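## Task

Pick up the small foam block from the desk and set it down on a shelf belonging to the shelving section at the aisle's far end that is set back deeper than the other sections. It must rest on the shelf board itself, not on top of a carton. It must stay there once the robot lets go. The robot must not tip over or be left leaning.

## Robot and tools

ROBOT. TidyBot++ is a four-caster mobile base (0.54 m long, 0.50 m wide, 0.38 m tall) carrying one seven-joint arm with a two-finger gripper. The shoulder sits 0.12 m ahead of the base centre and 0.68 m above the floor. There are two cameras: base_camera, and wrist_camera, which looks along the hand. The arm begins folded with the hand pointing down. In that state the hand reaches up to 0.08 m past the base front and the elbow reaches up to 1.15 m high. A downward-pointing hand can get no higher than about 0.94 m, and only near the base.

FRAMES. Base frame: origin on the floor below the base centre, x forward, y left, z up. hand_pose is the midpoint between the finger pads, expressed in the base frame. Its own z axis runs out along the fingers, and the fingers close along its y axis. The odometry frame is the base frame as it stood when the scene began. base_odometry heading grows to the left and spans -3.142 to 3.142. It comes from wheel rotation, so wheel slip is counted as motion, and it drifts by a few cm and degrees over many moves. base_tilt is in degrees, with forward and right counting positive. Both carry a fixed bias of about 1 degree plus noise.

execute_actions. Arguments: "actions", a list holding one action or none, and an optional "cameras" list (base_camera, wrist_camera or all). If cameras is omitted or null, all cameras are returned; [] returns none. An empty actions list only reports the state and images. An action can contain:
- "base": exactly one key, a relative move starting from where the base last measured itself. translate_m is in metres, -2 to 2, forward positive. strafe_m is in metres, -2 to 2, left positive. rotate_rad is in radians, -6.3 to 6.3, counter-clockwise from above positive.
- "joints": absolute targets in radians, given by name. joint_1_rad, any angle, turns the whole arm about vertical; positive is clockwise from above, the reverse of rotate_rad. joint_2_rad is the shoulder, -2.249 to 2.249. joint_3_rad, any angle, rolls the upper arm; from 3.14, positive moves a forward-bent forearm to the right. joint_4_rad is the elbow, -2.579 to 2.579. joint_5_rad, any angle, rolls the forearm; positive moves a forward-bent hand to the right. joint_6_rad is the wrist, -2.099 to 2.099. joint_7_rad, any angle, rolls the hand; with the hand down, positive is counter-clockwise from above, and at 1.57 the fingers open toward left and right. gripper_pos is an absolute target from 0 (open) to 1 (closed). The finger gap is about 85 x (1 - gripper_pos) mm. Any-angle joints travel the shorter way, so turn them in steps under half a turn. Tolerances are ±0.039 for joints 1 to 4, ±0.056 for joints 5 to 7, and ±0.03 for the gripper.
- "speeds": caps on top speed for this action only. translate_m and strafe_m take 0.05 to 0.5 m/s; rotate_rad takes 0.1 to 1.57 rad/s. The defaults are the maxima. A base move too long to complete within about 8.7 s at its cap is refused.
Unknown keys or out-of-range values cause the whole call to be refused, and nothing moves. Anything you leave out of an action may keep pushing toward its previous target.

ARM GEOMETRY. The upper arm is 0.42 m, the forearm 0.31 m, and the hand 0.31 m to the hand point. With joint_1_rad=0, joint_3_rad=3.14 and joint_5_rad=0, the arm stays in the x-z plane. Segment tilts from vertical (forward positive) are then: upper = j2, forearm = j2-j4, hand = j2-j4-j6. Forward reach from the shoulder is the sum of length x sin(tilt); height above the shoulder is the sum of length x cos(tilt). Closed fingertips sit about 20 mm beyond the hand point.

wait: seconds, 0 to 10. Nothing new is commanded, and the same state and images come back.
zoom_image: camera (base_camera or wrist_camera) and region [x0, y0, x1, y1] in pixels, with the origin at top-left and at most 504 x 504. It enlarges the latest full image from that camera.
finished_scene: scene, the number of the current scene. This is final. The robot first holds your last command, and the result reports success and gives the next task.

READING RESULTS. base_status and joint_status report how each motion ended:
- done: reached the target. For the base this only means the wheels turned as commanded, and it may actually have stopped short.
- off_target: came to rest elsewhere and may still be pushing.
- contact_stop or time_out: the target is dropped and the part holds where it stopped.
- "joint command not followed" with a "cause:" line: a self-collision check withheld the arm targets. Joints marked not_followed may be retried on later actions. The gripper still moves.
- limit_stop_at_motor_heat: a heat stop; send the target again.
on_its_own lists what moved without being commanded. motor_effort gives each motor's load as a percent, with the peak in brackets; it has bias and noise. "Motor temperatures" gives one value per arm joint. MOTOR HOT appears from 60 °C, and an OVER-TEMPERATURE FAULT at 75 °C lets the arm sink. ARM HIT means the arm struck itself or the base hard. If any joint's torque sensor reaches its limit (104.5 N m for joints 1 to 4, 51.3 N m for joints 5 to 7), the arm and gripper freeze for 10 s and the rest of the call is skipped. If one result reports a stop, later calls in that reply are skipped. A gripper closed to 1 that reads done holds nothing; off_target shows what is being gripped.

ACCURACY. Friction and sag leave the hand a cm or two off, more when extended or carrying a load. To correct, send each joint its last command + (desired - measured). Do not command a joint to its current reading while it holds something. Camera images are the truth for where the hand is.

AVOID. Snagging the arm at 0.8 m or higher while driving, and hard horizontal pushes on a raised hand, can tip the robot. Backing off or retracting the arm rights it. A blocked base keeps shoving until it times out. Avoid driving the arm into objects, dropping or slamming items, and holding loads for long (heat). A loose object may occasionally be nudged by something. Place items gently so they stay on the shelf board unaided.

Each tool is called after ">>>" in YAML: its name, and indented under it one key for each argument.

## Session

>>> execute_actions:
  actions: []

Scene clock: 0.00 s.
Motor temperatures (°C, as the motors report them): [35 31 29 33 41 36 38]
base_odometry: x=+0.000 y=+0.000 heading=+0.000 (m, m, rad; odometry frame)
base_tilt: forward=+0.7 right=-0.5 (deg)
base_status: not commanded
joint_positions: joint_1_rad=+0.002 joint_2_rad=-0.309 joint_3_rad=+3.144 joint_4_rad=-2.525 joint_5_rad=-0.043 joint_6_rad=-0.914 joint_7_rad=+1.546 gripper_pos=+0.000
joint_status: not commanded
motor_effort: joint_1_rad=-1 joint_2_rad=-2 joint_3_rad=+0 joint_4_rad=+12 joint_5_rad=-1 joint_6_rad=+1 joint_7_rad=+0 (%)
hand_pose: x=+0.2459 y=+0.0115 z=+0.5825 quat_wxyz=(-0.018, +0.999, -0.028, +0.005) (m; base frame)
pictures: base_camera, wrist_camera
Images, in order (width x height): base_camera 644x364, wrist_camera 644x476.

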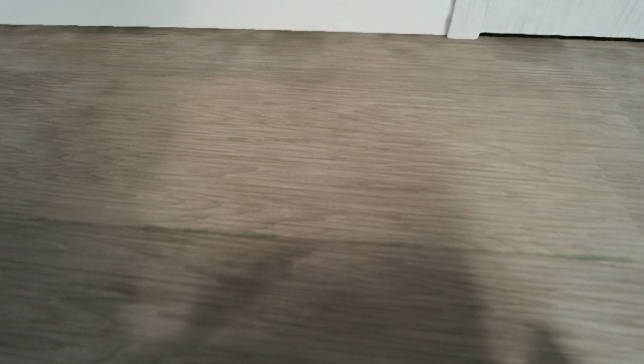

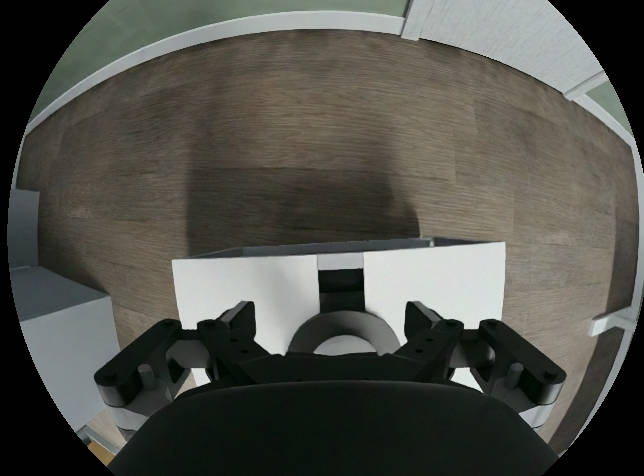

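>>> execute_actions:
  actions:
    - {"joints":{"joint_6_rad":0.45,"joint_1_rad":-1.2}}
  cameras: ["wrist_camera"]

Scene clock: 8.30 s.
Motor temperatures (°C, as the motors report them): [35 31 29 33 41 36 38]
base_odometry: x=+0.000 y=+0.000 heading=+0.000 (m, m, rad; odometry frame)
base_tilt: forward=+0.8 right=-0.5 (deg)
base_status: not commanded
joint_positions: joint_1_rad=-1.188 joint_2_rad=-0.309 joint_3_rad=+3.144 joint_4_rad=-2.525 joint_5_rad=-0.043 joint_6_rad=+0.411 joint_7_rad=+1.546 gripper_pos=+0.000
joint_status: all done
motor_effort: joint_1_rad=+0(1) joint_2_rad=-7(6) joint_3_rad=+0(0) joint_4_rad=+18(18) joint_5_rad=+0(1) joint_6_rad=+9(9) joint_7_rad=+1(1) (%)
hand_pose: x=+0.2830 y=+0.3931 z=+0.8211 quat_wxyz=(-0.357, +0.668, +0.412, +0.506) (m; base frame)
pictures: wrist_camera
Images, in order (width x height): wrist_camera 644x476.

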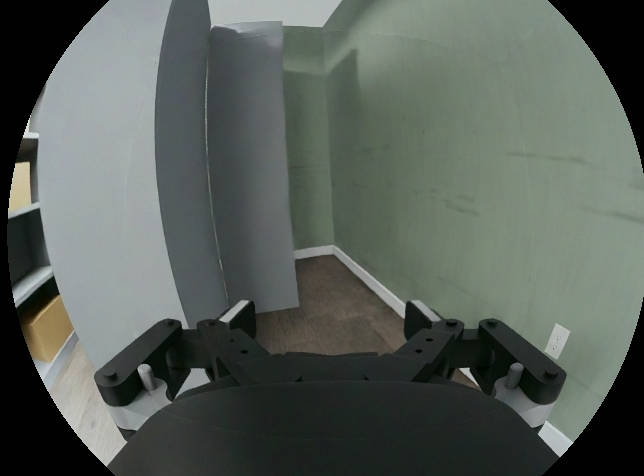

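>>> execute_actions:
  actions:
    - {"joints":{"joint_1_rad":1.3}}
  cameras: ["wrist_camera"]

Scene clock: 14.63 s.
Motor temperatures (°C, as the motors report them): [35 31 29 33 41 37 38]
base_odometry: x=+0.000 y=+0.000 heading=+0.000 (m, m, rad; odometry frame)
base_tilt: forward=+0.8 right=-0.5 (deg)
base_status: not commanded
joint_positions: joint_1_rad=+1.288 joint_2_rad=-0.309 joint_3_rad=+3.144 joint_4_rad=-2.525 joint_5_rad=-0.043 joint_6_rad=+0.411 joint_7_rad=+1.546 gripper_pos=+0.000
joint_status: all done
motor_effort: joint_1_rad=-1(0) joint_2_rad=-7(7) joint_3_rad=+0(0) joint_4_rad=+17(17) joint_5_rad=+0(1) joint_6_rad=+9(9) joint_7_rad=+1(1) (%)
hand_pose: x=+0.2328 y=-0.4104 z=+0.8211 quat_wxyz=(+0.362, +0.608, -0.497, +0.503) (m; base frame)
pictures: wrist_camera
Images, in order (width x height): wrist_camera 644x476.

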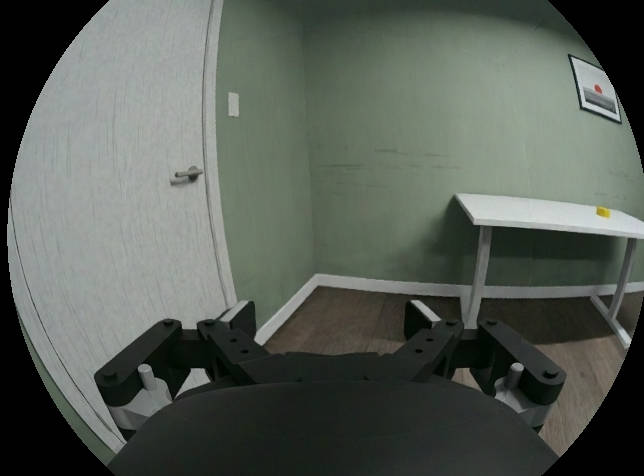

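>>> execute_actions:
  actions:
    - {"joints":{"joint_1_rad":2.6}}
  cameras: ["wrist_camera"]

Scene clock: 23.33 s.
Motor temperatures (°C, as the motors report them): [35 31 29 34 41 37 38]
base_odometry: x=+0.000 y=+0.000 heading=+0.000 (m, m, rad; odometry frame)
base_tilt: forward=+0.7 right=-0.5 (deg)
base_status: not commanded
joint_positions: joint_1_rad=+2.588 joint_2_rad=-0.309 joint_3_rad=+3.144 joint_4_rad=-2.525 joint_5_rad=-0.043 joint_6_rad=+0.411 joint_7_rad=+1.546 gripper_pos=+0.000
joint_status: all done
motor_effort: joint_1_rad=-1(1) joint_2_rad=-7(6) joint_3_rad=+0(0) joint_4_rad=+17(17) joint_5_rad=-1(0) joint_6_rad=+9(8) joint_7_rad=+1(0) (%)
hand_pose: x=-0.2460 y=-0.2195 z=+0.8211 quat_wxyz=(+0.592, +0.184, -0.763, +0.182) (m; base frame)
pictures: wrist_camera
Images, in order (width x height): wrist_camera 644x476.

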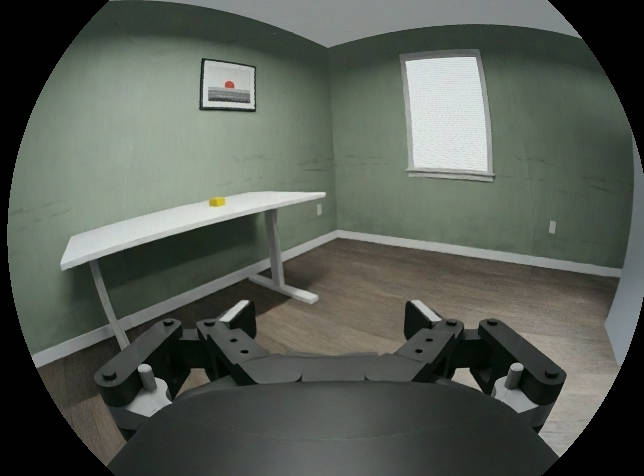

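>>> execute_actions:
  actions:
    - {"base":{"rotate_rad":-1.571},"joints":{"joint_1_rad":0.0}}
  cameras: []

>>> execute_actions:
  actions:
    - {"base":{"strafe_m":-0.7},"joints":{"joint_2_rad":-0.3,"joint_4_rad":-1.9,"joint_6_rad":-0.6}}

Scene clock: 39.13 s.
Motor temperatures (°C, as the motors report them): [35 31 29 34 41 37 38]
base_odometry: x=+0.000 y=+0.000 heading=-1.570 (m, m, rad; odometry frame)
base_tilt: forward=+0.8 right=-0.4 (deg)
base_status: done
joint_positions: joint_1_rad=+0.012 joint_2_rad=-0.309 joint_3_rad=+3.144 joint_4_rad=-2.525 joint_5_rad=-0.043 joint_6_rad=+0.411 joint_7_rad=+1.546 gripper_pos=+0.000
joint_status: all done
motor_effort: joint_1_rad=+0(1) joint_2_rad=-7(8) joint_3_rad=+0(1) joint_4_rad=+17(18) joint_5_rad=-1(0) joint_6_rad=+9(9) joint_7_rad=+1(1) (%)
hand_pose: x=+0.5448 y=-0.0104 z=+0.8211 quat_wxyz=(-0.009, +0.784, -0.037, +0.619) (m; base frame)
pictures: none
No camera images: the call's "cameras" was empty. Leave "cameras" out to get every camera's image.

Scene clock: 41.90 s.
Motor temperatures (°C, as the motors report them): [35 31 29 34 41 37 38]
base_odometry: x=-0.700 y=+0.000 heading=-1.571 (m, m, rad; odometry frame)
base_tilt: forward=+0.7 right=-0.5 (deg)
base_status: done
joint_positions: joint_1_rad=+0.011 joint_2_rad=-0.309 joint_3_rad=+3.144 joint_4_rad=-1.909 joint_5_rad=-0.043 joint_6_rad=-0.560 joint_7_rad=+1.546 gripper_pos=+0.000
joint_status: all done
motor_effort: joint_1_rad=-1(1) joint_2_rad=-9(10) joint_3_rad=+0(2) joint_4_rad=+20(20) joint_5_rad=-1(1) joint_6_rad=+8(10) joint_7_rad=+1(1) (%)
hand_pose: x=+0.5641 y=+0.0021 z=+0.9005 quat_wxyz=(-0.022, +0.881, -0.028, +0.471) (m; base frame)
pictures: base_camera, wrist_camera
Images, in order (width x height): base_camera 644x364, wrist_camera 644x476.

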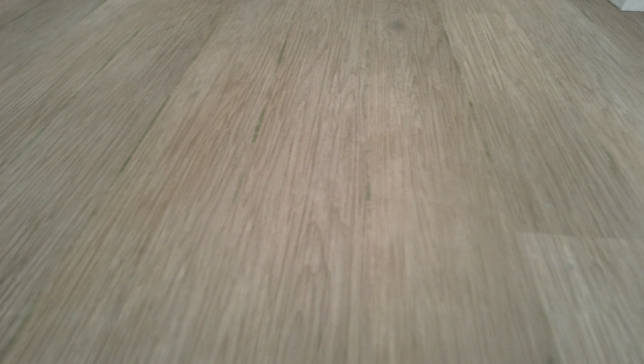

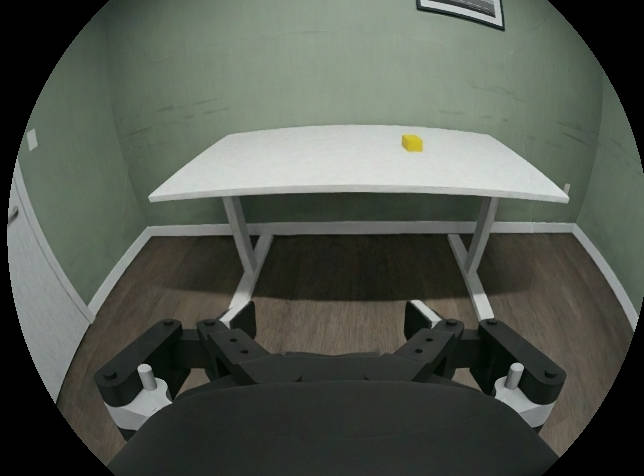

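>>> execute_actions:
  actions:
    - {"base":{"strafe_m":-0.37}}
  cameras: []

>>> execute_actions:
  actions:
    - {"base":{"translate_m":0.5}}

Scene clock: 54.07 s.
Motor temperatures (°C, as the motors report them): [35 31 29 34 41 37 38]
base_odometry: x=-1.070 y=+0.001 heading=-1.572 (m, m, rad; odometry frame)
base_tilt: forward=+0.8 right=-0.5 (deg)
base_status: done
joint_positions: joint_1_rad=+0.010 joint_2_rad=-0.309 joint_3_rad=+3.146 joint_4_rad=-1.909 joint_5_rad=-0.043 joint_6_rad=-0.560 joint_7_rad=+1.546 gripper_pos=+0.000
joint_status: not commanded
motor_effort: joint_1_rad=-1(2) joint_2_rad=-10(9) joint_3_rad=-1(3) joint_4_rad=+20(20) joint_5_rad=-1(1) joint_6_rad=+7(8) joint_7_rad=+1(1) (%)
hand_pose: x=+0.5642 y=+0.0020 z=+0.9005 quat_wxyz=(-0.022, +0.881, -0.028, +0.471) (m; base frame)
pictures: none
No camera images: the call's "cameras" was empty. Leave "cameras" out to get every camera's image.

Scene clock: 56.43 s.
Motor temperatures (°C, as the motors report them): [35 31 29 34 41 37 38]
base_odometry: x=-1.071 y=-0.500 heading=-1.572 (m, m, rad; odometry frame)
base_tilt: forward=+0.7 right=-0.5 (deg)
base_status: done
joint_positions: joint_1_rad=+0.010 joint_2_rad=-0.300 joint_3_rad=+3.146 joint_4_rad=-1.907 joint_5_rad=-0.043 joint_6_rad=-0.562 joint_7_rad=+1.546 gripper_pos=+0.000
joint_status: not commanded
motor_effort: joint_1_rad=+0(1) joint_2_rad=-9(12) joint_3_rad=+0(1) joint_4_rad=+20(21) joint_5_rad=-1(1) joint_6_rad=+8(9) joint_7_rad=+1(1) (%)
hand_pose: x=+0.5662 y=+0.0020 z=+0.8969 quat_wxyz=(-0.022, +0.884, -0.028, +0.467) (m; base frame)
pictures: base_camera, wrist_camera
Images, in order (width x height): base_camera 644x364, wrist_camera 644x476.

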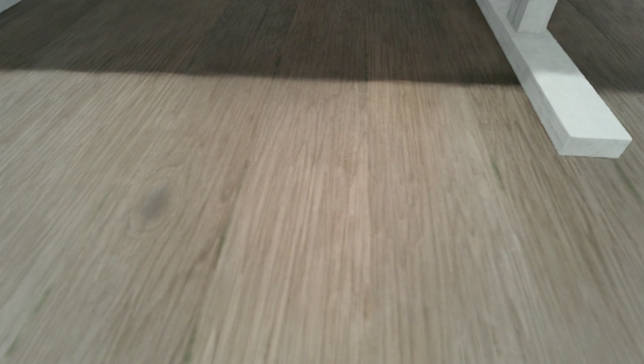

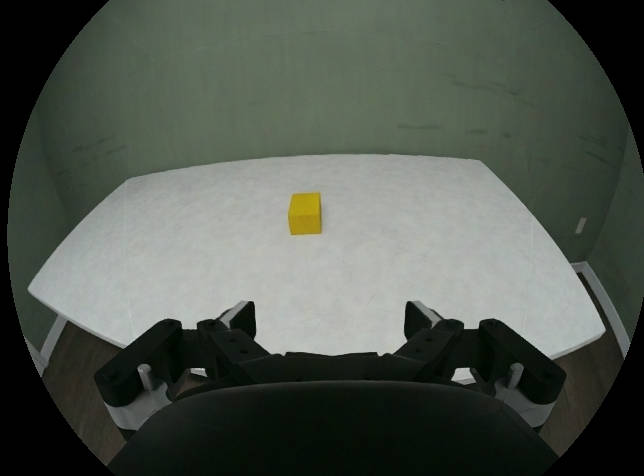

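>>> execute_actions:
  actions:
    - {"base":{"strafe_m":0.04},"joints":{"joint_2_rad":0.0,"joint_6_rad":-0.26,"joint_5_rad":0.04,"joint_7_rad":1.6}}

Scene clock: 76.17 s.
Motor temperatures (°C, as the motors report them): [35 31 29 34 41 37 38]
base_odometry: x=-1.031 y=-0.500 heading=-1.572 (m, m, rad; odometry frame)
base_tilt: forward=+0.8 right=-0.4 (deg)
base_status: done
joint_positions: joint_1_rad=+0.007 joint_2_rad=-0.003 joint_3_rad=+3.144 joint_4_rad=-1.907 joint_5_rad=+0.017 joint_6_rad=-0.301 joint_7_rad=+1.562 gripper_pos=+0.000
joint_status: all done
motor_effort: joint_1_rad=-1(2) joint_2_rad=-19(21) joint_3_rad=+0(2) joint_4_rad=+19(20) joint_5_rad=+0(1) joint_6_rad=+7(8) joint_7_rad=+1(1) (%)
hand_pose: x=+0.6656 y=-0.0057 z=+0.8155 quat_wxyz=(+0.006, +0.892, -0.002, +0.452) (m; base frame)
pictures: base_camera, wrist_camera
Images, in order (width x height): base_camera 644x364, wrist_camera 644x476.

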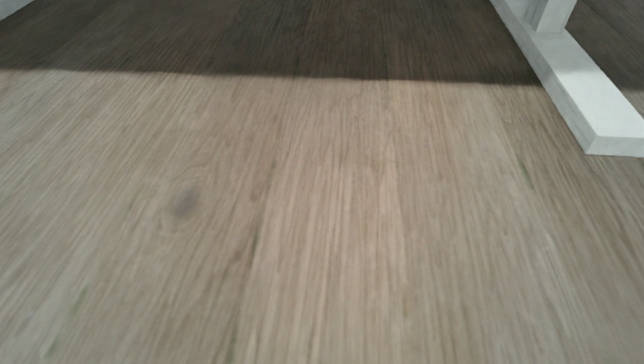

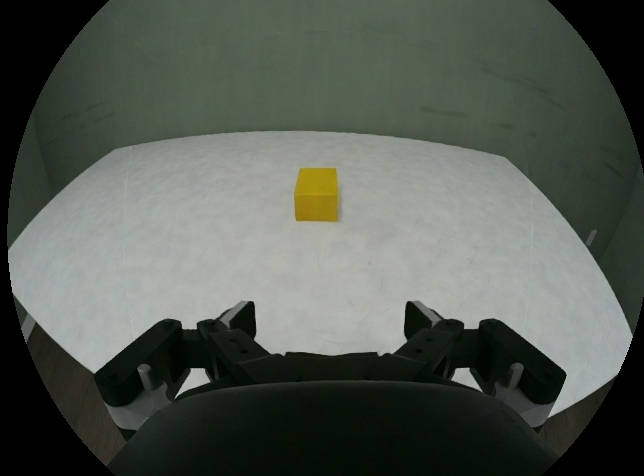

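>>> execute_actions:
  actions:
    - {"base":{"strafe_m":0.012},"joints":{"joint_2_rad":0.10,"joint_6_rad":-0.16}}
  cameras: []

>>> execute_actions:
  actions:
    - {"base":{"translate_m":0.11},"speeds":{"translate_m":0.15}}
  cameras: ["wrist_camera"]

Scene clock: 101.23 s.
Motor temperatures (°C, as the motors report them): [35 31 29 34 41 37 38]
base_odometry: x=-1.019 y=-0.500 heading=-1.572 (m, m, rad; odometry frame)
base_tilt: forward=+0.8 right=-0.5 (deg)
base_status: done
joint_positions: joint_1_rad=+0.003 joint_2_rad=+0.094 joint_3_rad=+3.143 joint_4_rad=-1.907 joint_5_rad=+0.018 joint_6_rad=-0.201 joint_7_rad=+1.562 gripper_pos=+0.000
joint_status: all done
motor_effort: joint_1_rad=-1(2) joint_2_rad=-21(23) joint_3_rad=-1(2) joint_4_rad=+18(19) joint_5_rad=+0(1) joint_6_rad=+7(8) joint_7_rad=+1(1) (%)
hand_pose: x=+0.6956 y=-0.0025 z=+0.7859 quat_wxyz=(+0.005, +0.892, +0.001, +0.453) (m; base frame)
pictures: none
No camera images: the call's "cameras" was empty. Leave "cameras" out to get every camera's image.

Scene clock: 102.63 s.
Motor temperatures (°C, as the motors report them): [35 31 29 34 41 37 38]
base_odometry: x=-1.018 y=-0.610 heading=-1.572 (m, m, rad; odometry frame)
base_tilt: forward=+0.8 right=-0.5 (deg)
base_status: done
joint_positions: joint_1_rad=+0.003 joint_2_rad=+0.096 joint_3_rad=+3.143 joint_4_rad=-1.906 joint_5_rad=+0.018 joint_6_rad=-0.199 joint_7_rad=+1.562 gripper_pos=+0.000
joint_status: not commanded
motor_effort: joint_1_rad=+0(2) joint_2_rad=-20(24) joint_3_rad=+0(1) joint_4_rad=+18(20) joint_5_rad=-1(0) joint_6_rad=+8(8) joint_7_rad=+1(1) (%)
hand_pose: x=+0.6963 y=-0.0025 z=+0.7856 quat_wxyz=(+0.005, +0.892, +0.001, +0.453) (m; base frame)
pictures: wrist_camera
Images, in order (width x height): wrist_camera 644x476.

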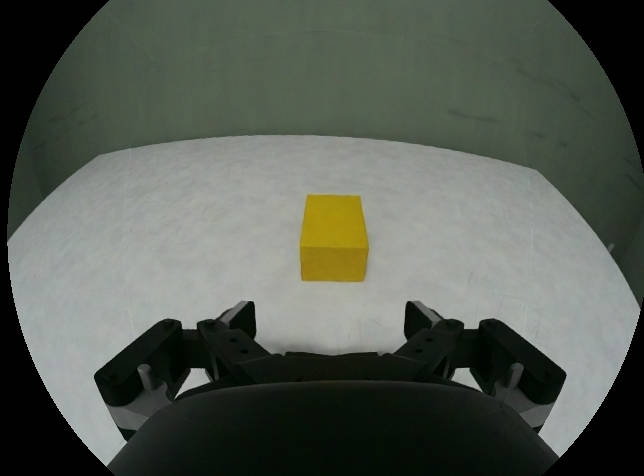

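>>> execute_actions:
  actions:
    - {"joints":{"joint_2_rad":0.175,"joint_6_rad":-0.085}}
  cameras: []

>>> execute_actions:
  actions:
    - {"base":{"translate_m":0.085},"speeds":{"translate_m":0.1}}
  cameras: ["wrist_camera"]

Scene clock: 114.57 s.
Motor temperatures (°C, as the motors report them): [35 32 29 34 41 37 38]
base_odometry: x=-1.018 y=-0.610 heading=-1.572 (m, m, rad; odometry frame)
base_tilt: forward=+0.8 right=-0.5 (deg)
base_status: not commanded
joint_positions: joint_1_rad=+0.003 joint_2_rad=+0.167 joint_3_rad=+3.143 joint_4_rad=-1.906 joint_5_rad=+0.018 joint_6_rad=-0.125 joint_7_rad=+1.562 gripper_pos=+0.000
joint_status: all done
motor_effort: joint_1_rad=+0(0) joint_2_rad=-23(26) joint_3_rad=-1(0) joint_4_rad=+18(19) joint_5_rad=+0(2) joint_6_rad=+7(8) joint_7_rad=+1(1) (%)
hand_pose: x=+0.7164 y=-0.0022 z=+0.7625 quat_wxyz=(+0.004, +0.891, +0.001, +0.454) (m; base frame)
pictures: none
No camera images: the call's "cameras" was empty. Leave "cameras" out to get every camera's image.

Scene clock: 115.90 s.
Motor temperatures (°C, as the motors report them): [35 32 29 34 41 37 38]
base_odometry: x=-1.018 y=-0.695 heading=-1.572 (m, m, rad; odometry frame)
base_tilt: forward=+0.8 right=-0.4 (deg)
base_status: done
joint_positions: joint_1_rad=+0.003 joint_2_rad=+0.169 joint_3_rad=+3.143 joint_4_rad=-1.906 joint_5_rad=+0.018 joint_6_rad=-0.125 joint_7_rad=+1.562 gripper_pos=+0.000
joint_status: not commanded
motor_effort: joint_1_rad=+0(1) joint_2_rad=-23(25) joint_3_rad=+0(1) joint_4_rad=+18(19) joint_5_rad=-1(1) joint_6_rad=+8(8) joint_7_rad=+0(1) (%)
hand_pose: x=+0.7168 y=-0.0022 z=+0.7615 quat_wxyz=(+0.004, +0.891, +0.001, +0.454) (m; base frame)
pictures: wrist_camera
Images, in order (width x height): wrist_camera 644x476.

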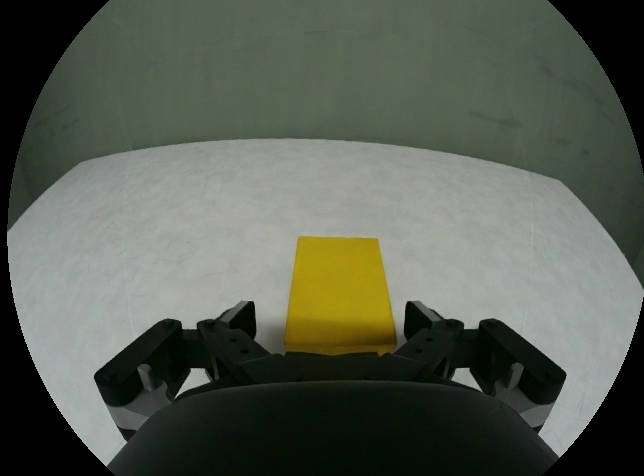

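>>> execute_actions:
  actions:
    - {"joints":{"gripper_pos":1.0}}
  cameras: ["wrist_camera"]

>>> execute_actions:
  actions:
    - {"joints":{"joint_2_rad":-0.3,"joint_4_rad":-2.0,"joint_6_rad":-0.2}}
  cameras: ["wrist_camera"]

Scene clock: 120.87 s.
Motor temperatures (°C, as the motors report them): [35 32 29 34 41 37 38]
base_odometry: x=-1.018 y=-0.695 heading=-1.572 (m, m, rad; odometry frame)
base_tilt: forward=+0.8 right=-0.4 (deg)
base_status: not commanded
joint_positions: joint_1_rad=+0.003 joint_2_rad=+0.169 joint_3_rad=+3.143 joint_4_rad=-1.905 joint_5_rad=+0.018 joint_6_rad=-0.123 joint_7_rad=+1.562 gripper_pos=+0.402
joint_status: gripper_pos off_target (ended at +0.402, target +1.000)
motor_effort: joint_1_rad=-1(1) joint_2_rad=-22(25) joint_3_rad=-1(1) joint_4_rad=+18(19) joint_5_rad=-1(1) joint_6_rad=+7(8) joint_7_rad=+1(1) (%)
hand_pose: x=+0.7175 y=-0.0022 z=+0.7625 quat_wxyz=(+0.004, +0.891, +0.001, +0.455) (m; base frame)
pictures: wrist_camera
Images, in order (width x height): wrist_camera 644x476.

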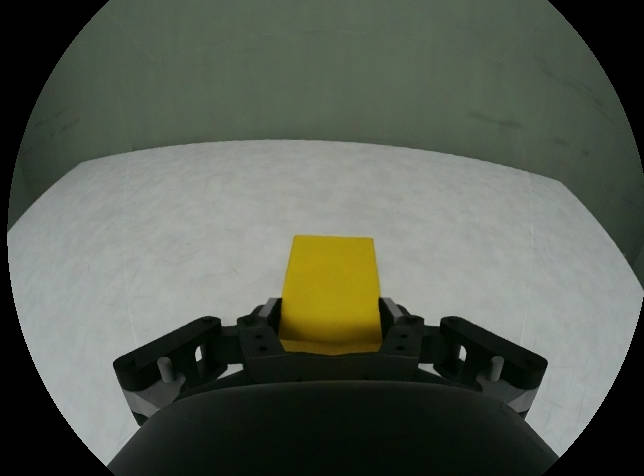

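Scene clock: 122.53 s.
Motor temperatures (°C, as the motors report them): [35 32 29 34 41 37 38]
base_odometry: x=-1.018 y=-0.695 heading=-1.572 (m, m, rad; odometry frame)
base_tilt: forward=+0.8 right=-0.5 (deg)
base_status: not commanded
joint_positions: joint_1_rad=+0.003 joint_2_rad=-0.291 joint_3_rad=+3.143 joint_4_rad=-1.991 joint_5_rad=+0.018 joint_6_rad=-0.160 joint_7_rad=+1.562 gripper_pos=+0.402
joint_status: all done
motor_effort: joint_1_rad=+0(0) joint_2_rad=-11(27) joint_3_rad=-1(0) joint_4_rad=+21(21) joint_5_rad=-1(1) joint_6_rad=+9(9) joint_7_rad=+1(0) (%)
hand_pose: x=+0.6084 y=-0.0020 z=+0.9560 quat_wxyz=(+0.005, +0.801, +0.000, +0.598) (m; base frame)
pictures: wrist_camera
Images, in order (width x height): wrist_camera 644x476.

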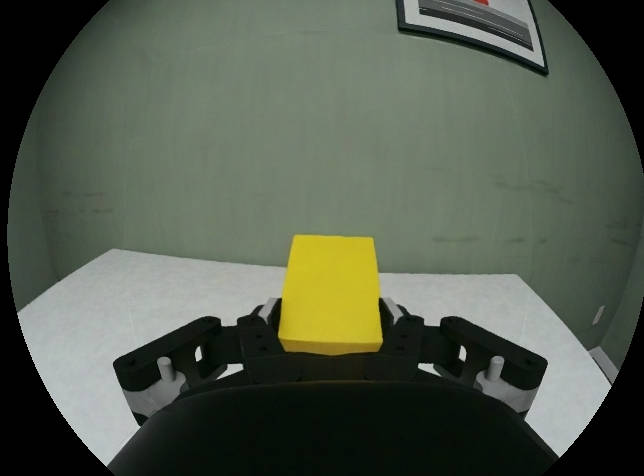

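>>> execute_actions:
  actions:
    - {"base":{"translate_m":-0.5}}
  cameras: []

>>> execute_actions:
  actions:
    - {"base":{"rotate_rad":3.142}}

Scene clock: 128.77 s.
Motor temperatures (°C, as the motors report them): [35 32 29 34 41 37 38]
base_odometry: x=-1.018 y=-0.195 heading=-1.572 (m, m, rad; odometry frame)
base_tilt: forward=+0.8 right=-0.5 (deg)
base_status: done
joint_positions: joint_1_rad=+0.003 joint_2_rad=-0.300 joint_3_rad=+3.144 joint_4_rad=-1.994 joint_5_rad=+0.018 joint_6_rad=-0.163 joint_7_rad=+1.562 gripper_pos=+0.402
joint_status: not commanded
motor_effort: joint_1_rad=-1(2) joint_2_rad=-11(13) joint_3_rad=+0(3) joint_4_rad=+21(22) joint_5_rad=+1(1) joint_6_rad=+9(9) joint_7_rad=+0(1) (%)
hand_pose: x=+0.6053 y=-0.0019 z=+0.9573 quat_wxyz=(+0.005, +0.801, +0.001, +0.599) (m; base frame)
pictures: none
No camera images: the call's "cameras" was empty. Leave "cameras" out to get every camera's image.

Scene clock: 132.07 s.
Motor temperatures (°C, as the motors report them): [35 32 29 34 41 37 38]
base_odometry: x=-1.018 y=-0.195 heading=+1.569 (m, m, rad; odometry frame)
base_tilt: forward=+0.8 right=-0.4 (deg)
base_status: done
joint_positions: joint_1_rad=+0.003 joint_2_rad=-0.300 joint_3_rad=+3.144 joint_4_rad=-1.994 joint_5_rad=+0.018 joint_6_rad=-0.163 joint_7_rad=+1.562 gripper_pos=+0.402
joint_status: not commanded
motor_effort: joint_1_rad=+0(3) joint_2_rad=-10(11) joint_3_rad=+0(3) joint_4_rad=+21(21) joint_5_rad=-1(1) joint_6_rad=+9(9) joint_7_rad=+1(1) (%)
hand_pose: x=+0.6052 y=-0.0021 z=+0.9572 quat_wxyz=(+0.005, +0.801, +0.000, +0.599) (m; base frame)
pictures: base_camera, wrist_camera
Images, in order (width x height): base_camera 644x364, wrist_camera 644x476.

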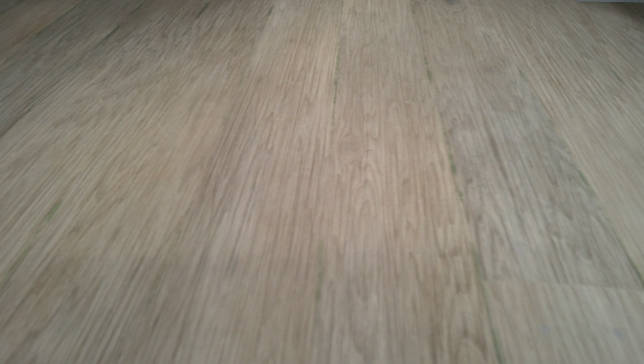

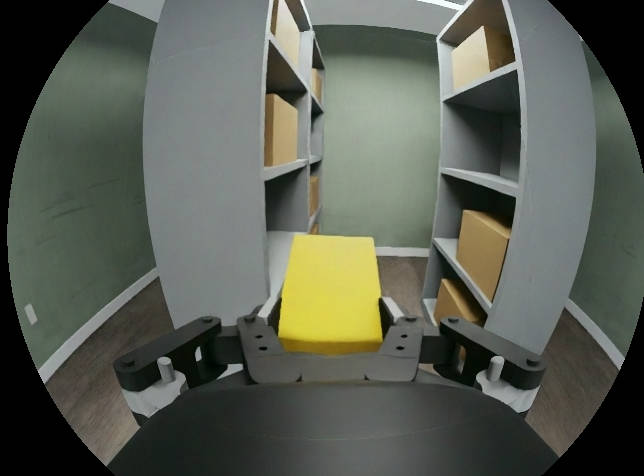

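>>> execute_actions:
  actions:
    - {"base":{"rotate_rad":-0.08},"joints":{"joint_6_rad":-0.6}}
  cameras: []

>>> execute_actions:
  actions:
    - {"base":{"strafe_m":-0.17}}

Scene clock: 146.63 s.
Motor temperatures (°C, as the motors report them): [35 32 29 34 41 37 38]
base_odometry: x=-1.018 y=-0.195 heading=+1.490 (m, m, rad; odometry frame)
base_tilt: forward=+0.8 right=-0.5 (deg)
base_status: done
joint_positions: joint_1_rad=+0.003 joint_2_rad=-0.300 joint_3_rad=+3.147 joint_4_rad=-2.003 joint_5_rad=+0.019 joint_6_rad=-0.585 joint_7_rad=+1.562 gripper_pos=+0.402
joint_status: all done
motor_effort: joint_1_rad=+0(2) joint_2_rad=-9(10) joint_3_rad=+0(1) joint_4_rad=+20(22) joint_5_rad=+0(1) joint_6_rad=+7(9) joint_7_rad=+1(1) (%)
hand_pose: x=+0.5409 y=-0.0057 z=+0.8377 quat_wxyz=(+0.007, +0.910, -0.003, +0.414) (m; base frame)
pictures: none
No camera images: the call's "cameras" was empty. Leave "cameras" out to get every camera's image.

Scene clock: 148.17 s.
Motor temperatures (°C, as the motors report them): [35 32 29 34 41 37 38]
base_odometry: x=-0.848 y=-0.209 heading=+1.491 (m, m, rad; odometry frame)
base_tilt: forward=+0.8 right=-0.5 (deg)
base_status: done
joint_positions: joint_1_rad=+0.003 joint_2_rad=-0.300 joint_3_rad=+3.147 joint_4_rad=-2.003 joint_5_rad=+0.020 joint_6_rad=-0.585 joint_7_rad=+1.562 gripper_pos=+0.402
joint_status: not commanded
motor_effort: joint_1_rad=-1(1) joint_2_rad=-9(10) joint_3_rad=+0(2) joint_4_rad=+20(20) joint_5_rad=-1(0) joint_6_rad=+7(8) joint_7_rad=+0(1) (%)
hand_pose: x=+0.5409 y=-0.0057 z=+0.8377 quat_wxyz=(+0.007, +0.910, -0.003, +0.414) (m; base frame)
pictures: base_camera, wrist_camera
Images, in order (width x height): base_camera 644x364, wrist_camera 644x476.

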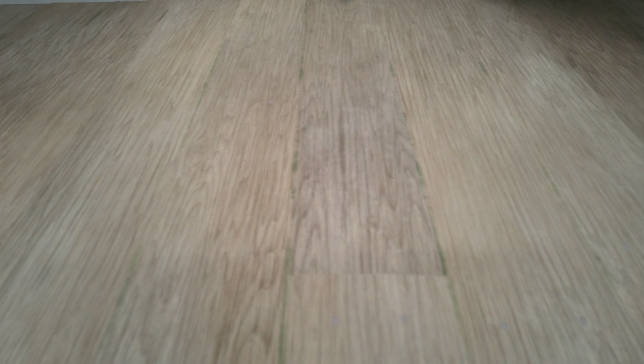

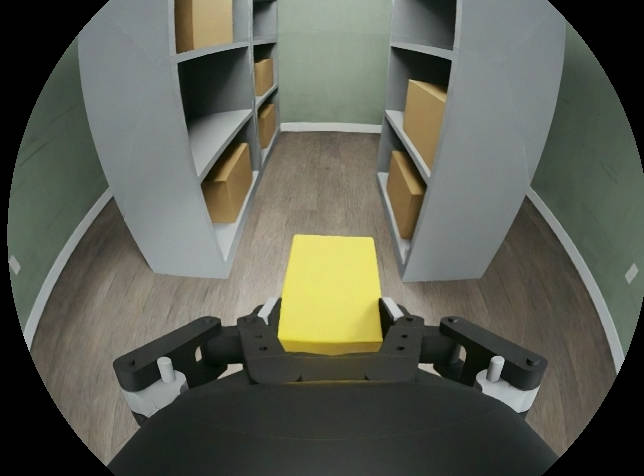

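>>> execute_actions:
  actions:
    - {"base":{"translate_m":0.8}}

Scene clock: 155.13 s.
Motor temperatures (°C, as the motors report them): [35 32 29 35 41 37 38]
base_odometry: x=-0.784 y=+0.589 heading=+1.491 (m, m, rad; odometry frame)
base_tilt: forward=+0.7 right=-0.5 (deg)
base_status: done
joint_positions: joint_1_rad=+0.003 joint_2_rad=-0.300 joint_3_rad=+3.147 joint_4_rad=-2.003 joint_5_rad=+0.020 joint_6_rad=-0.585 joint_7_rad=+1.562 gripper_pos=+0.402
joint_status: not commanded
motor_effort: joint_1_rad=+0(0) joint_2_rad=-10(12) joint_3_rad=+0(1) joint_4_rad=+20(21) joint_5_rad=-1(0) joint_6_rad=+7(8) joint_7_rad=+1(1) (%)
hand_pose: x=+0.5409 y=-0.0057 z=+0.8376 quat_wxyz=(+0.007, +0.910, -0.003, +0.414) (m; base frame)
pictures: base_camera, wrist_camera
Images, in order (width x height): base_camera 644x364, wrist_camera 644x476.

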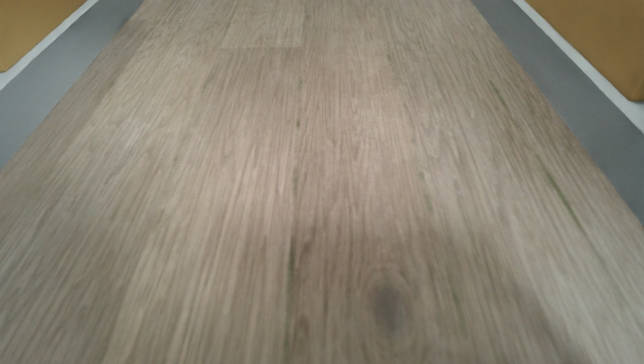

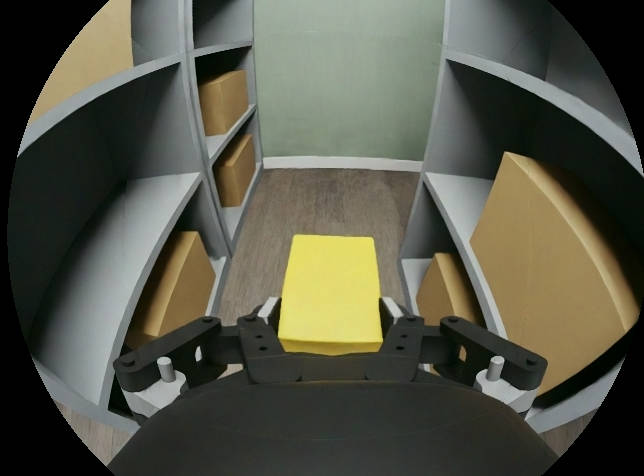

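>>> execute_actions:
  actions:
    - {"base":{"translate_m":1.2}}

Scene clock: 163.87 s.
Motor temperatures (°C, as the motors report them): [35 32 29 35 41 37 38]
base_odometry: x=-0.688 y=+1.786 heading=+1.491 (m, m, rad; odometry frame)
base_tilt: forward=+0.8 right=-0.5 (deg)
base_status: done
joint_positions: joint_1_rad=+0.003 joint_2_rad=-0.299 joint_3_rad=+3.147 joint_4_rad=-2.003 joint_5_rad=+0.020 joint_6_rad=-0.585 joint_7_rad=+1.562 gripper_pos=+0.402
joint_status: not commanded
motor_effort: joint_1_rad=-1(1) joint_2_rad=-9(12) joint_3_rad=+0(2) joint_4_rad=+20(20) joint_5_rad=+0(0) joint_6_rad=+7(8) joint_7_rad=+1(1) (%)
hand_pose: x=+0.5410 y=-0.0057 z=+0.8374 quat_wxyz=(+0.007, +0.910, -0.003, +0.414) (m; base frame)
pictures: base_camera, wrist_camera
Images, in order (width x height): base_camera 644x364, wrist_camera 644x476.

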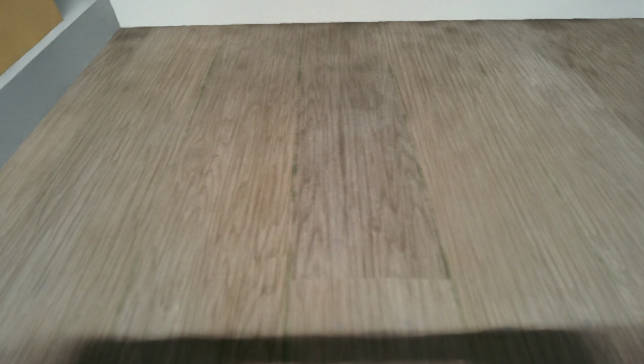

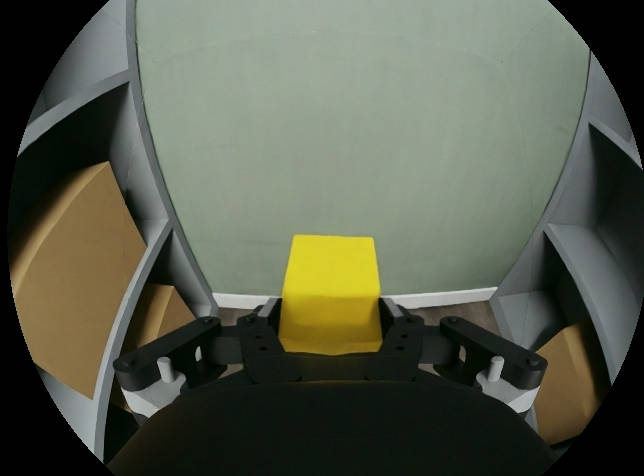

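>>> execute_actions:
  actions:
    - {"base":{"translate_m":0.38},"joints":{"joint_1_rad":0.9}}
  cameras: []

>>> execute_actions:
  actions:
    - {"joints":{"joint_1_rad":1.58,"joint_6_rad":-0.2}}

Scene clock: 173.30 s.
Motor temperatures (°C, as the motors report them): [35 32 29 35 42 37 38]
base_odometry: x=-0.657 y=+2.165 heading=+1.491 (m, m, rad; odometry frame)
base_tilt: forward=+0.7 right=-0.5 (deg)
base_status: done
joint_positions: joint_1_rad=+0.888 joint_2_rad=-0.296 joint_3_rad=+3.147 joint_4_rad=-2.003 joint_5_rad=+0.020 joint_6_rad=-0.585 joint_7_rad=+1.562 gripper_pos=+0.402
joint_status: all done
motor_effort: joint_1_rad=+0(0) joint_2_rad=-10(13) joint_3_rad=-1(1) joint_4_rad=+20(20) joint_5_rad=-1(0) joint_6_rad=+7(8) joint_7_rad=+1(1) (%)
hand_pose: x=+0.3821 y=-0.3308 z=+0.8358 quat_wxyz=(+0.183, +0.822, -0.393, +0.369) (m; base frame)
pictures: none
No camera images: the call's "cameras" was empty. Leave "cameras" out to get every camera's image.

Scene clock: 175.23 s.
Motor temperatures (°C, as the motors report them): [35 32 29 35 42 37 38]
base_odometry: x=-0.657 y=+2.165 heading=+1.491 (m, m, rad; odometry frame)
base_tilt: forward=+0.8 right=-0.5 (deg)
base_status: not commanded
joint_positions: joint_1_rad=+1.569 joint_2_rad=-0.296 joint_3_rad=+3.147 joint_4_rad=-2.003 joint_5_rad=+0.020 joint_6_rad=-0.243 joint_7_rad=+1.562 gripper_pos=+0.402
joint_status: all done
motor_effort: joint_1_rad=-1(1) joint_2_rad=-10(10) joint_3_rad=+0(0) joint_4_rad=+20(21) joint_5_rad=+0(1) joint_6_rad=+9(9) joint_7_rad=+1(1) (%)
hand_pose: x=+0.1169 y=-0.4780 z=+0.9260 quat_wxyz=(+0.400, +0.586, -0.585, +0.393) (m; base frame)
pictures: base_camera, wrist_camera
Images, in order (width x height): base_camera 644x364, wrist_camera 644x476.

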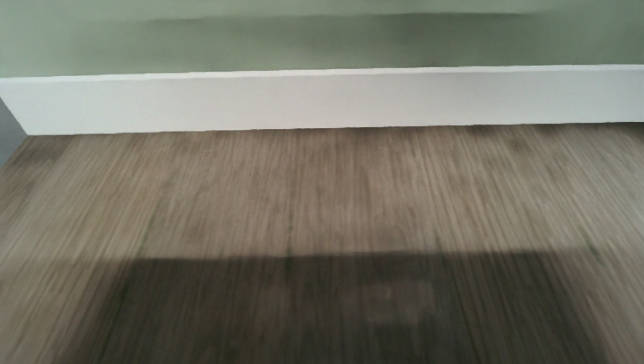

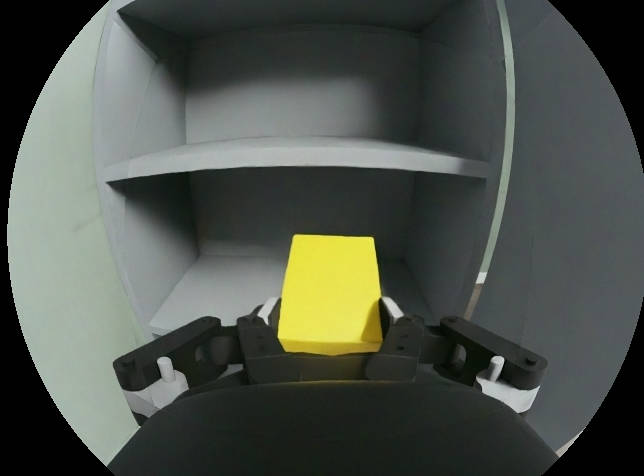

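>>> execute_actions:
  actions:
    - {"base":{"translate_m":0.17},"joints":{"joint_2_rad":0.51,"joint_4_rad":-1.82,"joint_6_rad":0.17}}

Scene clock: 194.27 s.
Motor temperatures (°C, as the motors report them): [35 32 29 35 42 37 38]
base_odometry: x=-0.644 y=+2.334 heading=+1.491 (m, m, rad; odometry frame)
base_tilt: forward=+0.7 right=-0.4 (deg)
base_status: done
joint_positions: joint_1_rad=+1.572 joint_2_rad=+0.505 joint_3_rad=+3.144 joint_4_rad=-1.834 joint_5_rad=+0.020 joint_6_rad=+0.125 joint_7_rad=+1.562 gripper_pos=+0.402
joint_status: all done
motor_effort: joint_1_rad=-1(1) joint_2_rad=-32(35) joint_3_rad=-1(2) joint_4_rad=+16(21) joint_5_rad=-1(1) joint_6_rad=+8(9) joint_7_rad=+1(1) (%)
hand_pose: x=+0.1189 y=-0.6789 z=+0.6452 quat_wxyz=(+0.318, +0.635, -0.629, +0.315) (m; base frame)
pictures: base_camera, wrist_camera
Images, in order (width x height): base_camera 644x364, wrist_camera 644x476.

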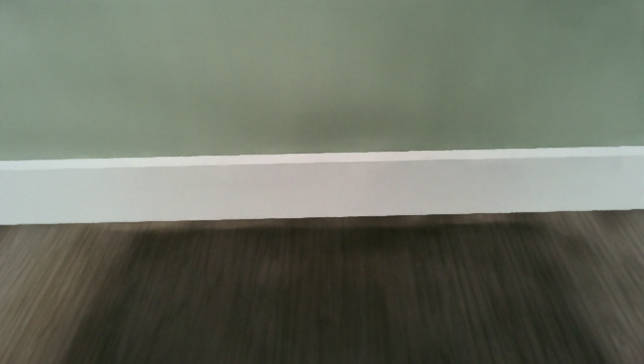

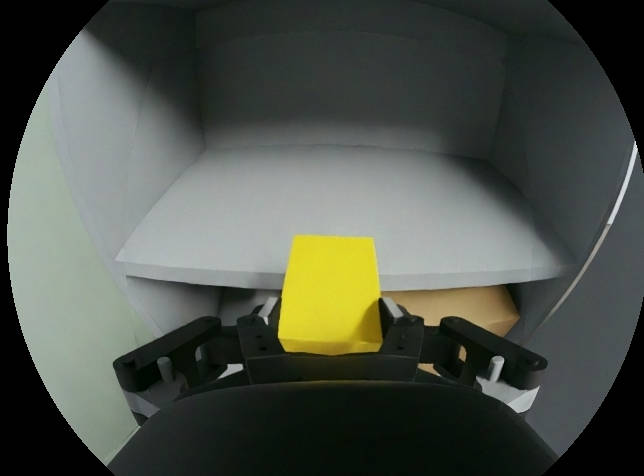

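>>> execute_actions:
  actions:
    - {"base":{"strafe_m":-0.27},"speeds":{"strafe_m":0.2}}

Scene clock: 204.03 s.
Motor temperatures (°C, as the motors report them): [35 32 29 35 42 37 38]
base_odometry: x=-0.374 y=+2.313 heading=+1.491 (m, m, rad; odometry frame)
base_tilt: forward=+0.7 right=-0.4 (deg)
base_status: done
joint_positions: joint_1_rad=+1.572 joint_2_rad=+0.505 joint_3_rad=+3.144 joint_4_rad=-1.828 joint_5_rad=+0.020 joint_6_rad=+0.128 joint_7_rad=+1.562 gripper_pos=+0.402
joint_status: not commanded
motor_effort: joint_1_rad=-1(3) joint_2_rad=-33(35) joint_3_rad=-1(2) joint_4_rad=+16(17) joint_5_rad=+0(2) joint_6_rad=+8(8) joint_7_rad=+1(1) (%)
hand_pose: x=+0.1188 y=-0.6815 z=+0.6481 quat_wxyz=(+0.321, +0.634, -0.628, +0.317) (m; base frame)
pictures: base_camera, wrist_camera
Images, in order (width x height): base_camera 644x364, wrist_camera 644x476.

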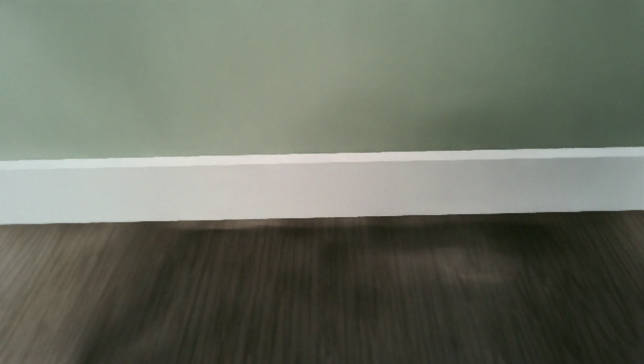

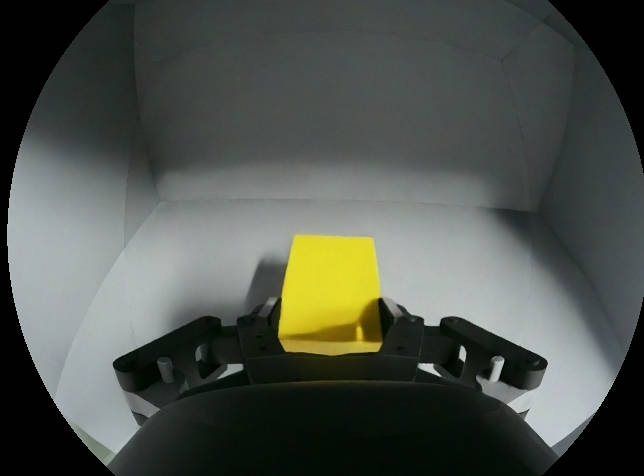

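>>> execute_actions:
  actions:
    - {"joints":{"joint_2_rad":0.61,"joint_6_rad":0.27}}
  cameras: ["wrist_camera"]

Scene clock: 208.53 s.
Motor temperatures (°C, as the motors report them): [35 32 29 35 42 37 38]
base_odometry: x=-0.374 y=+2.313 heading=+1.491 (m, m, rad; odometry frame)
base_tilt: forward=+0.8 right=-0.5 (deg)
base_status: not commanded
joint_positions: joint_1_rad=+1.572 joint_2_rad=+0.609 joint_3_rad=+3.144 joint_4_rad=-1.828 joint_5_rad=+0.020 joint_6_rad=+0.226 joint_7_rad=+1.562 gripper_pos=+0.402
joint_status: all done
motor_effort: joint_1_rad=-1(0) joint_2_rad=-35(37) joint_3_rad=-1(1) joint_4_rad=+15(16) joint_5_rad=-1(1) joint_6_rad=+8(9) joint_7_rad=+1(1) (%)
hand_pose: x=+0.1193 y=-0.6939 z=+0.6015 quat_wxyz=(+0.319, +0.635, -0.629, +0.316) (m; base frame)
pictures: wrist_camera
Images, in order (width x height): wrist_camera 644x476.

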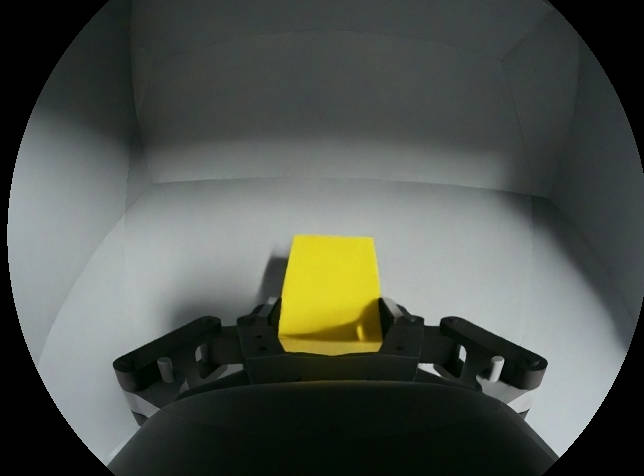

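>>> execute_actions:
  actions:
    - {"joints":{"joint_2_rad":0.67,"joint_6_rad":0.33}}
  cameras: ["wrist_camera"]

Scene clock: 213.07 s.
Motor temperatures (°C, as the motors report them): [35 32 29 35 42 37 38]
base_odometry: x=-0.374 y=+2.313 heading=+1.491 (m, m, rad; odometry frame)
base_tilt: forward=+0.8 right=-0.4 (deg)
base_status: not commanded
joint_positions: joint_1_rad=+1.572 joint_2_rad=+0.663 joint_3_rad=+3.144 joint_4_rad=-1.828 joint_5_rad=+0.020 joint_6_rad=+0.288 joint_7_rad=+1.562 gripper_pos=+0.402
joint_status: all done
motor_effort: joint_1_rad=+0(1) joint_2_rad=-35(37) joint_3_rad=-1(1) joint_4_rad=+14(15) joint_5_rad=-1(1) joint_6_rad=+8(9) joint_7_rad=+1(1) (%)
hand_pose: x=+0.1197 y=-0.7003 z=+0.5788 quat_wxyz=(+0.320, +0.634, -0.628, +0.319) (m; base frame)
pictures: wrist_camera
Images, in order (width x height): wrist_camera 644x476.

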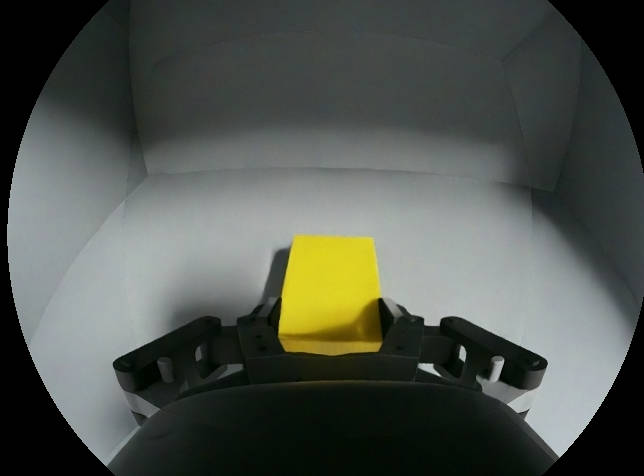

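>>> execute_actions:
  actions:
    - {"joints":{"joint_2_rad":0.72,"joint_6_rad":0.38}}
  cameras: ["wrist_camera"]

Scene clock: 215.53 s.
Motor temperatures (°C, as the motors report them): [35 32 29 35 42 37 38]
base_odometry: x=-0.374 y=+2.313 heading=+1.491 (m, m, rad; odometry frame)
base_tilt: forward=+0.8 right=-0.4 (deg)
base_status: not commanded
joint_positions: joint_1_rad=+1.572 joint_2_rad=+0.689 joint_3_rad=+3.144 joint_4_rad=-1.825 joint_5_rad=+0.020 joint_6_rad=+0.347 joint_7_rad=+1.562 gripper_pos=+0.402
joint_status: all done
motor_effort: joint_1_rad=-1(1) joint_2_rad=-33(36) joint_3_rad=-1(1) joint_4_rad=+13(14) joint_5_rad=-1(1) joint_6_rad=+7(8) joint_7_rad=+0(1) (%)
hand_pose: x=+0.1200 y=-0.7097 z=+0.5775 quat_wxyz=(+0.332, +0.628, -0.621, +0.331) (m; base frame)
pictures: wrist_camera
Images, in order (width x height): wrist_camera 644x476.

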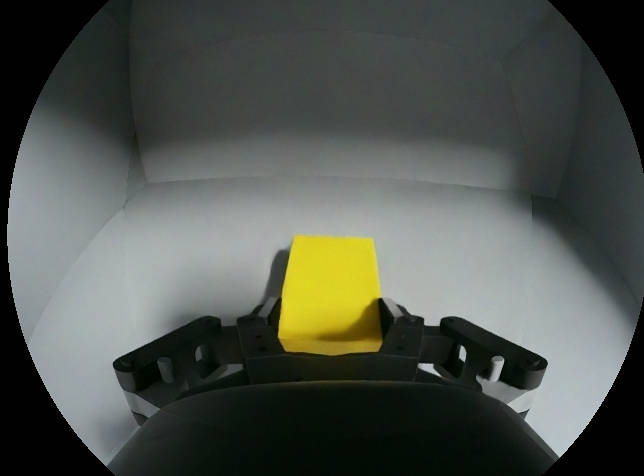

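Contact made. Release and retreat.

>>> execute_actions:
  actions:
    - {"joints":{"gripper_pos":0.0,"joint_2_rad":0.69}}
  cameras: []

>>> execute_actions:
  actions:
    - {"base":{"strafe_m":0.2},"joints":{"joint_2_rad":0.6,"joint_6_rad":0.25}}
  cameras: ["wrist_camera"]

Scene clock: 223.30 s.
Motor temperatures (°C, as the motors report them): [35 32 29 35 42 37 38]
base_odometry: x=-0.374 y=+2.313 heading=+1.491 (m, m, rad; odometry frame)
base_tilt: forward=+0.8 right=-0.4 (deg)
base_status: not commanded
joint_positions: joint_1_rad=+1.572 joint_2_rad=+0.688 joint_3_rad=+3.144 joint_4_rad=-1.825 joint_5_rad=+0.020 joint_6_rad=+0.347 joint_7_rad=+1.562 gripper_pos=+0.000
joint_status: all done
motor_effort: joint_1_rad=-1(1) joint_2_rad=-36(37) joint_3_rad=-1(1) joint_4_rad=+14(14) joint_5_rad=+0(0) joint_6_rad=+8(8) joint_7_rad=+1(1) (%)
hand_pose: x=+0.1200 y=-0.7098 z=+0.5779 quat_wxyz=(+0.332, +0.628, -0.621, +0.331) (m; base frame)
pictures: none
No camera images: the call's "cameras" was empty. Leave "cameras" out to get every camera's image.

Scene clock: 224.93 s.
Motor temperatures (°C, as the motors report them): [35 32 29 35 42 37 38]
base_odometry: x=-0.574 y=+2.329 heading=+1.492 (m, m, rad; odometry frame)
base_tilt: forward=+0.8 right=-0.5 (deg)
base_status: done
joint_positions: joint_1_rad=+1.575 joint_2_rad=+0.605 joint_3_rad=+3.144 joint_4_rad=-1.823 joint_5_rad=+0.020 joint_6_rad=+0.290 joint_7_rad=+1.562 gripper_pos=+0.000
joint_status: all done
motor_effort: joint_1_rad=+0(5) joint_2_rad=-33(39) joint_3_rad=-1(4) joint_4_rad=+15(16) joint_5_rad=-1(1) joint_6_rad=+8(9) joint_7_rad=+1(0) (%)
hand_pose: x=+0.1177 y=-0.7078 z=+0.6228 quat_wxyz=(+0.342, +0.622, -0.618, +0.339) (m; base frame)
pictures: wrist_camera
Images, in order (width x height): wrist_camera 644x476.

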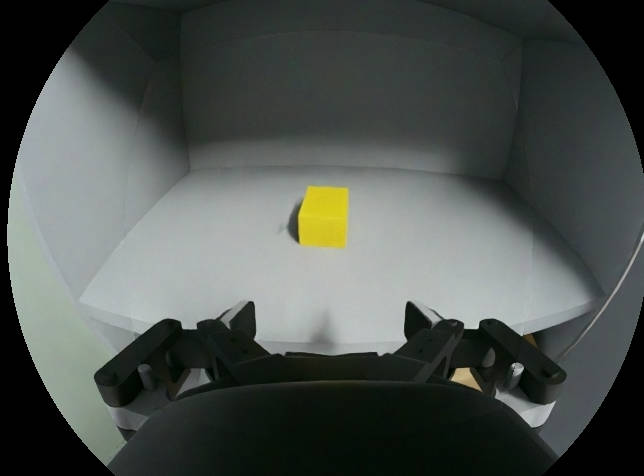

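>>> finished_scene:
  scene: 1

The scene is finished: the task was done.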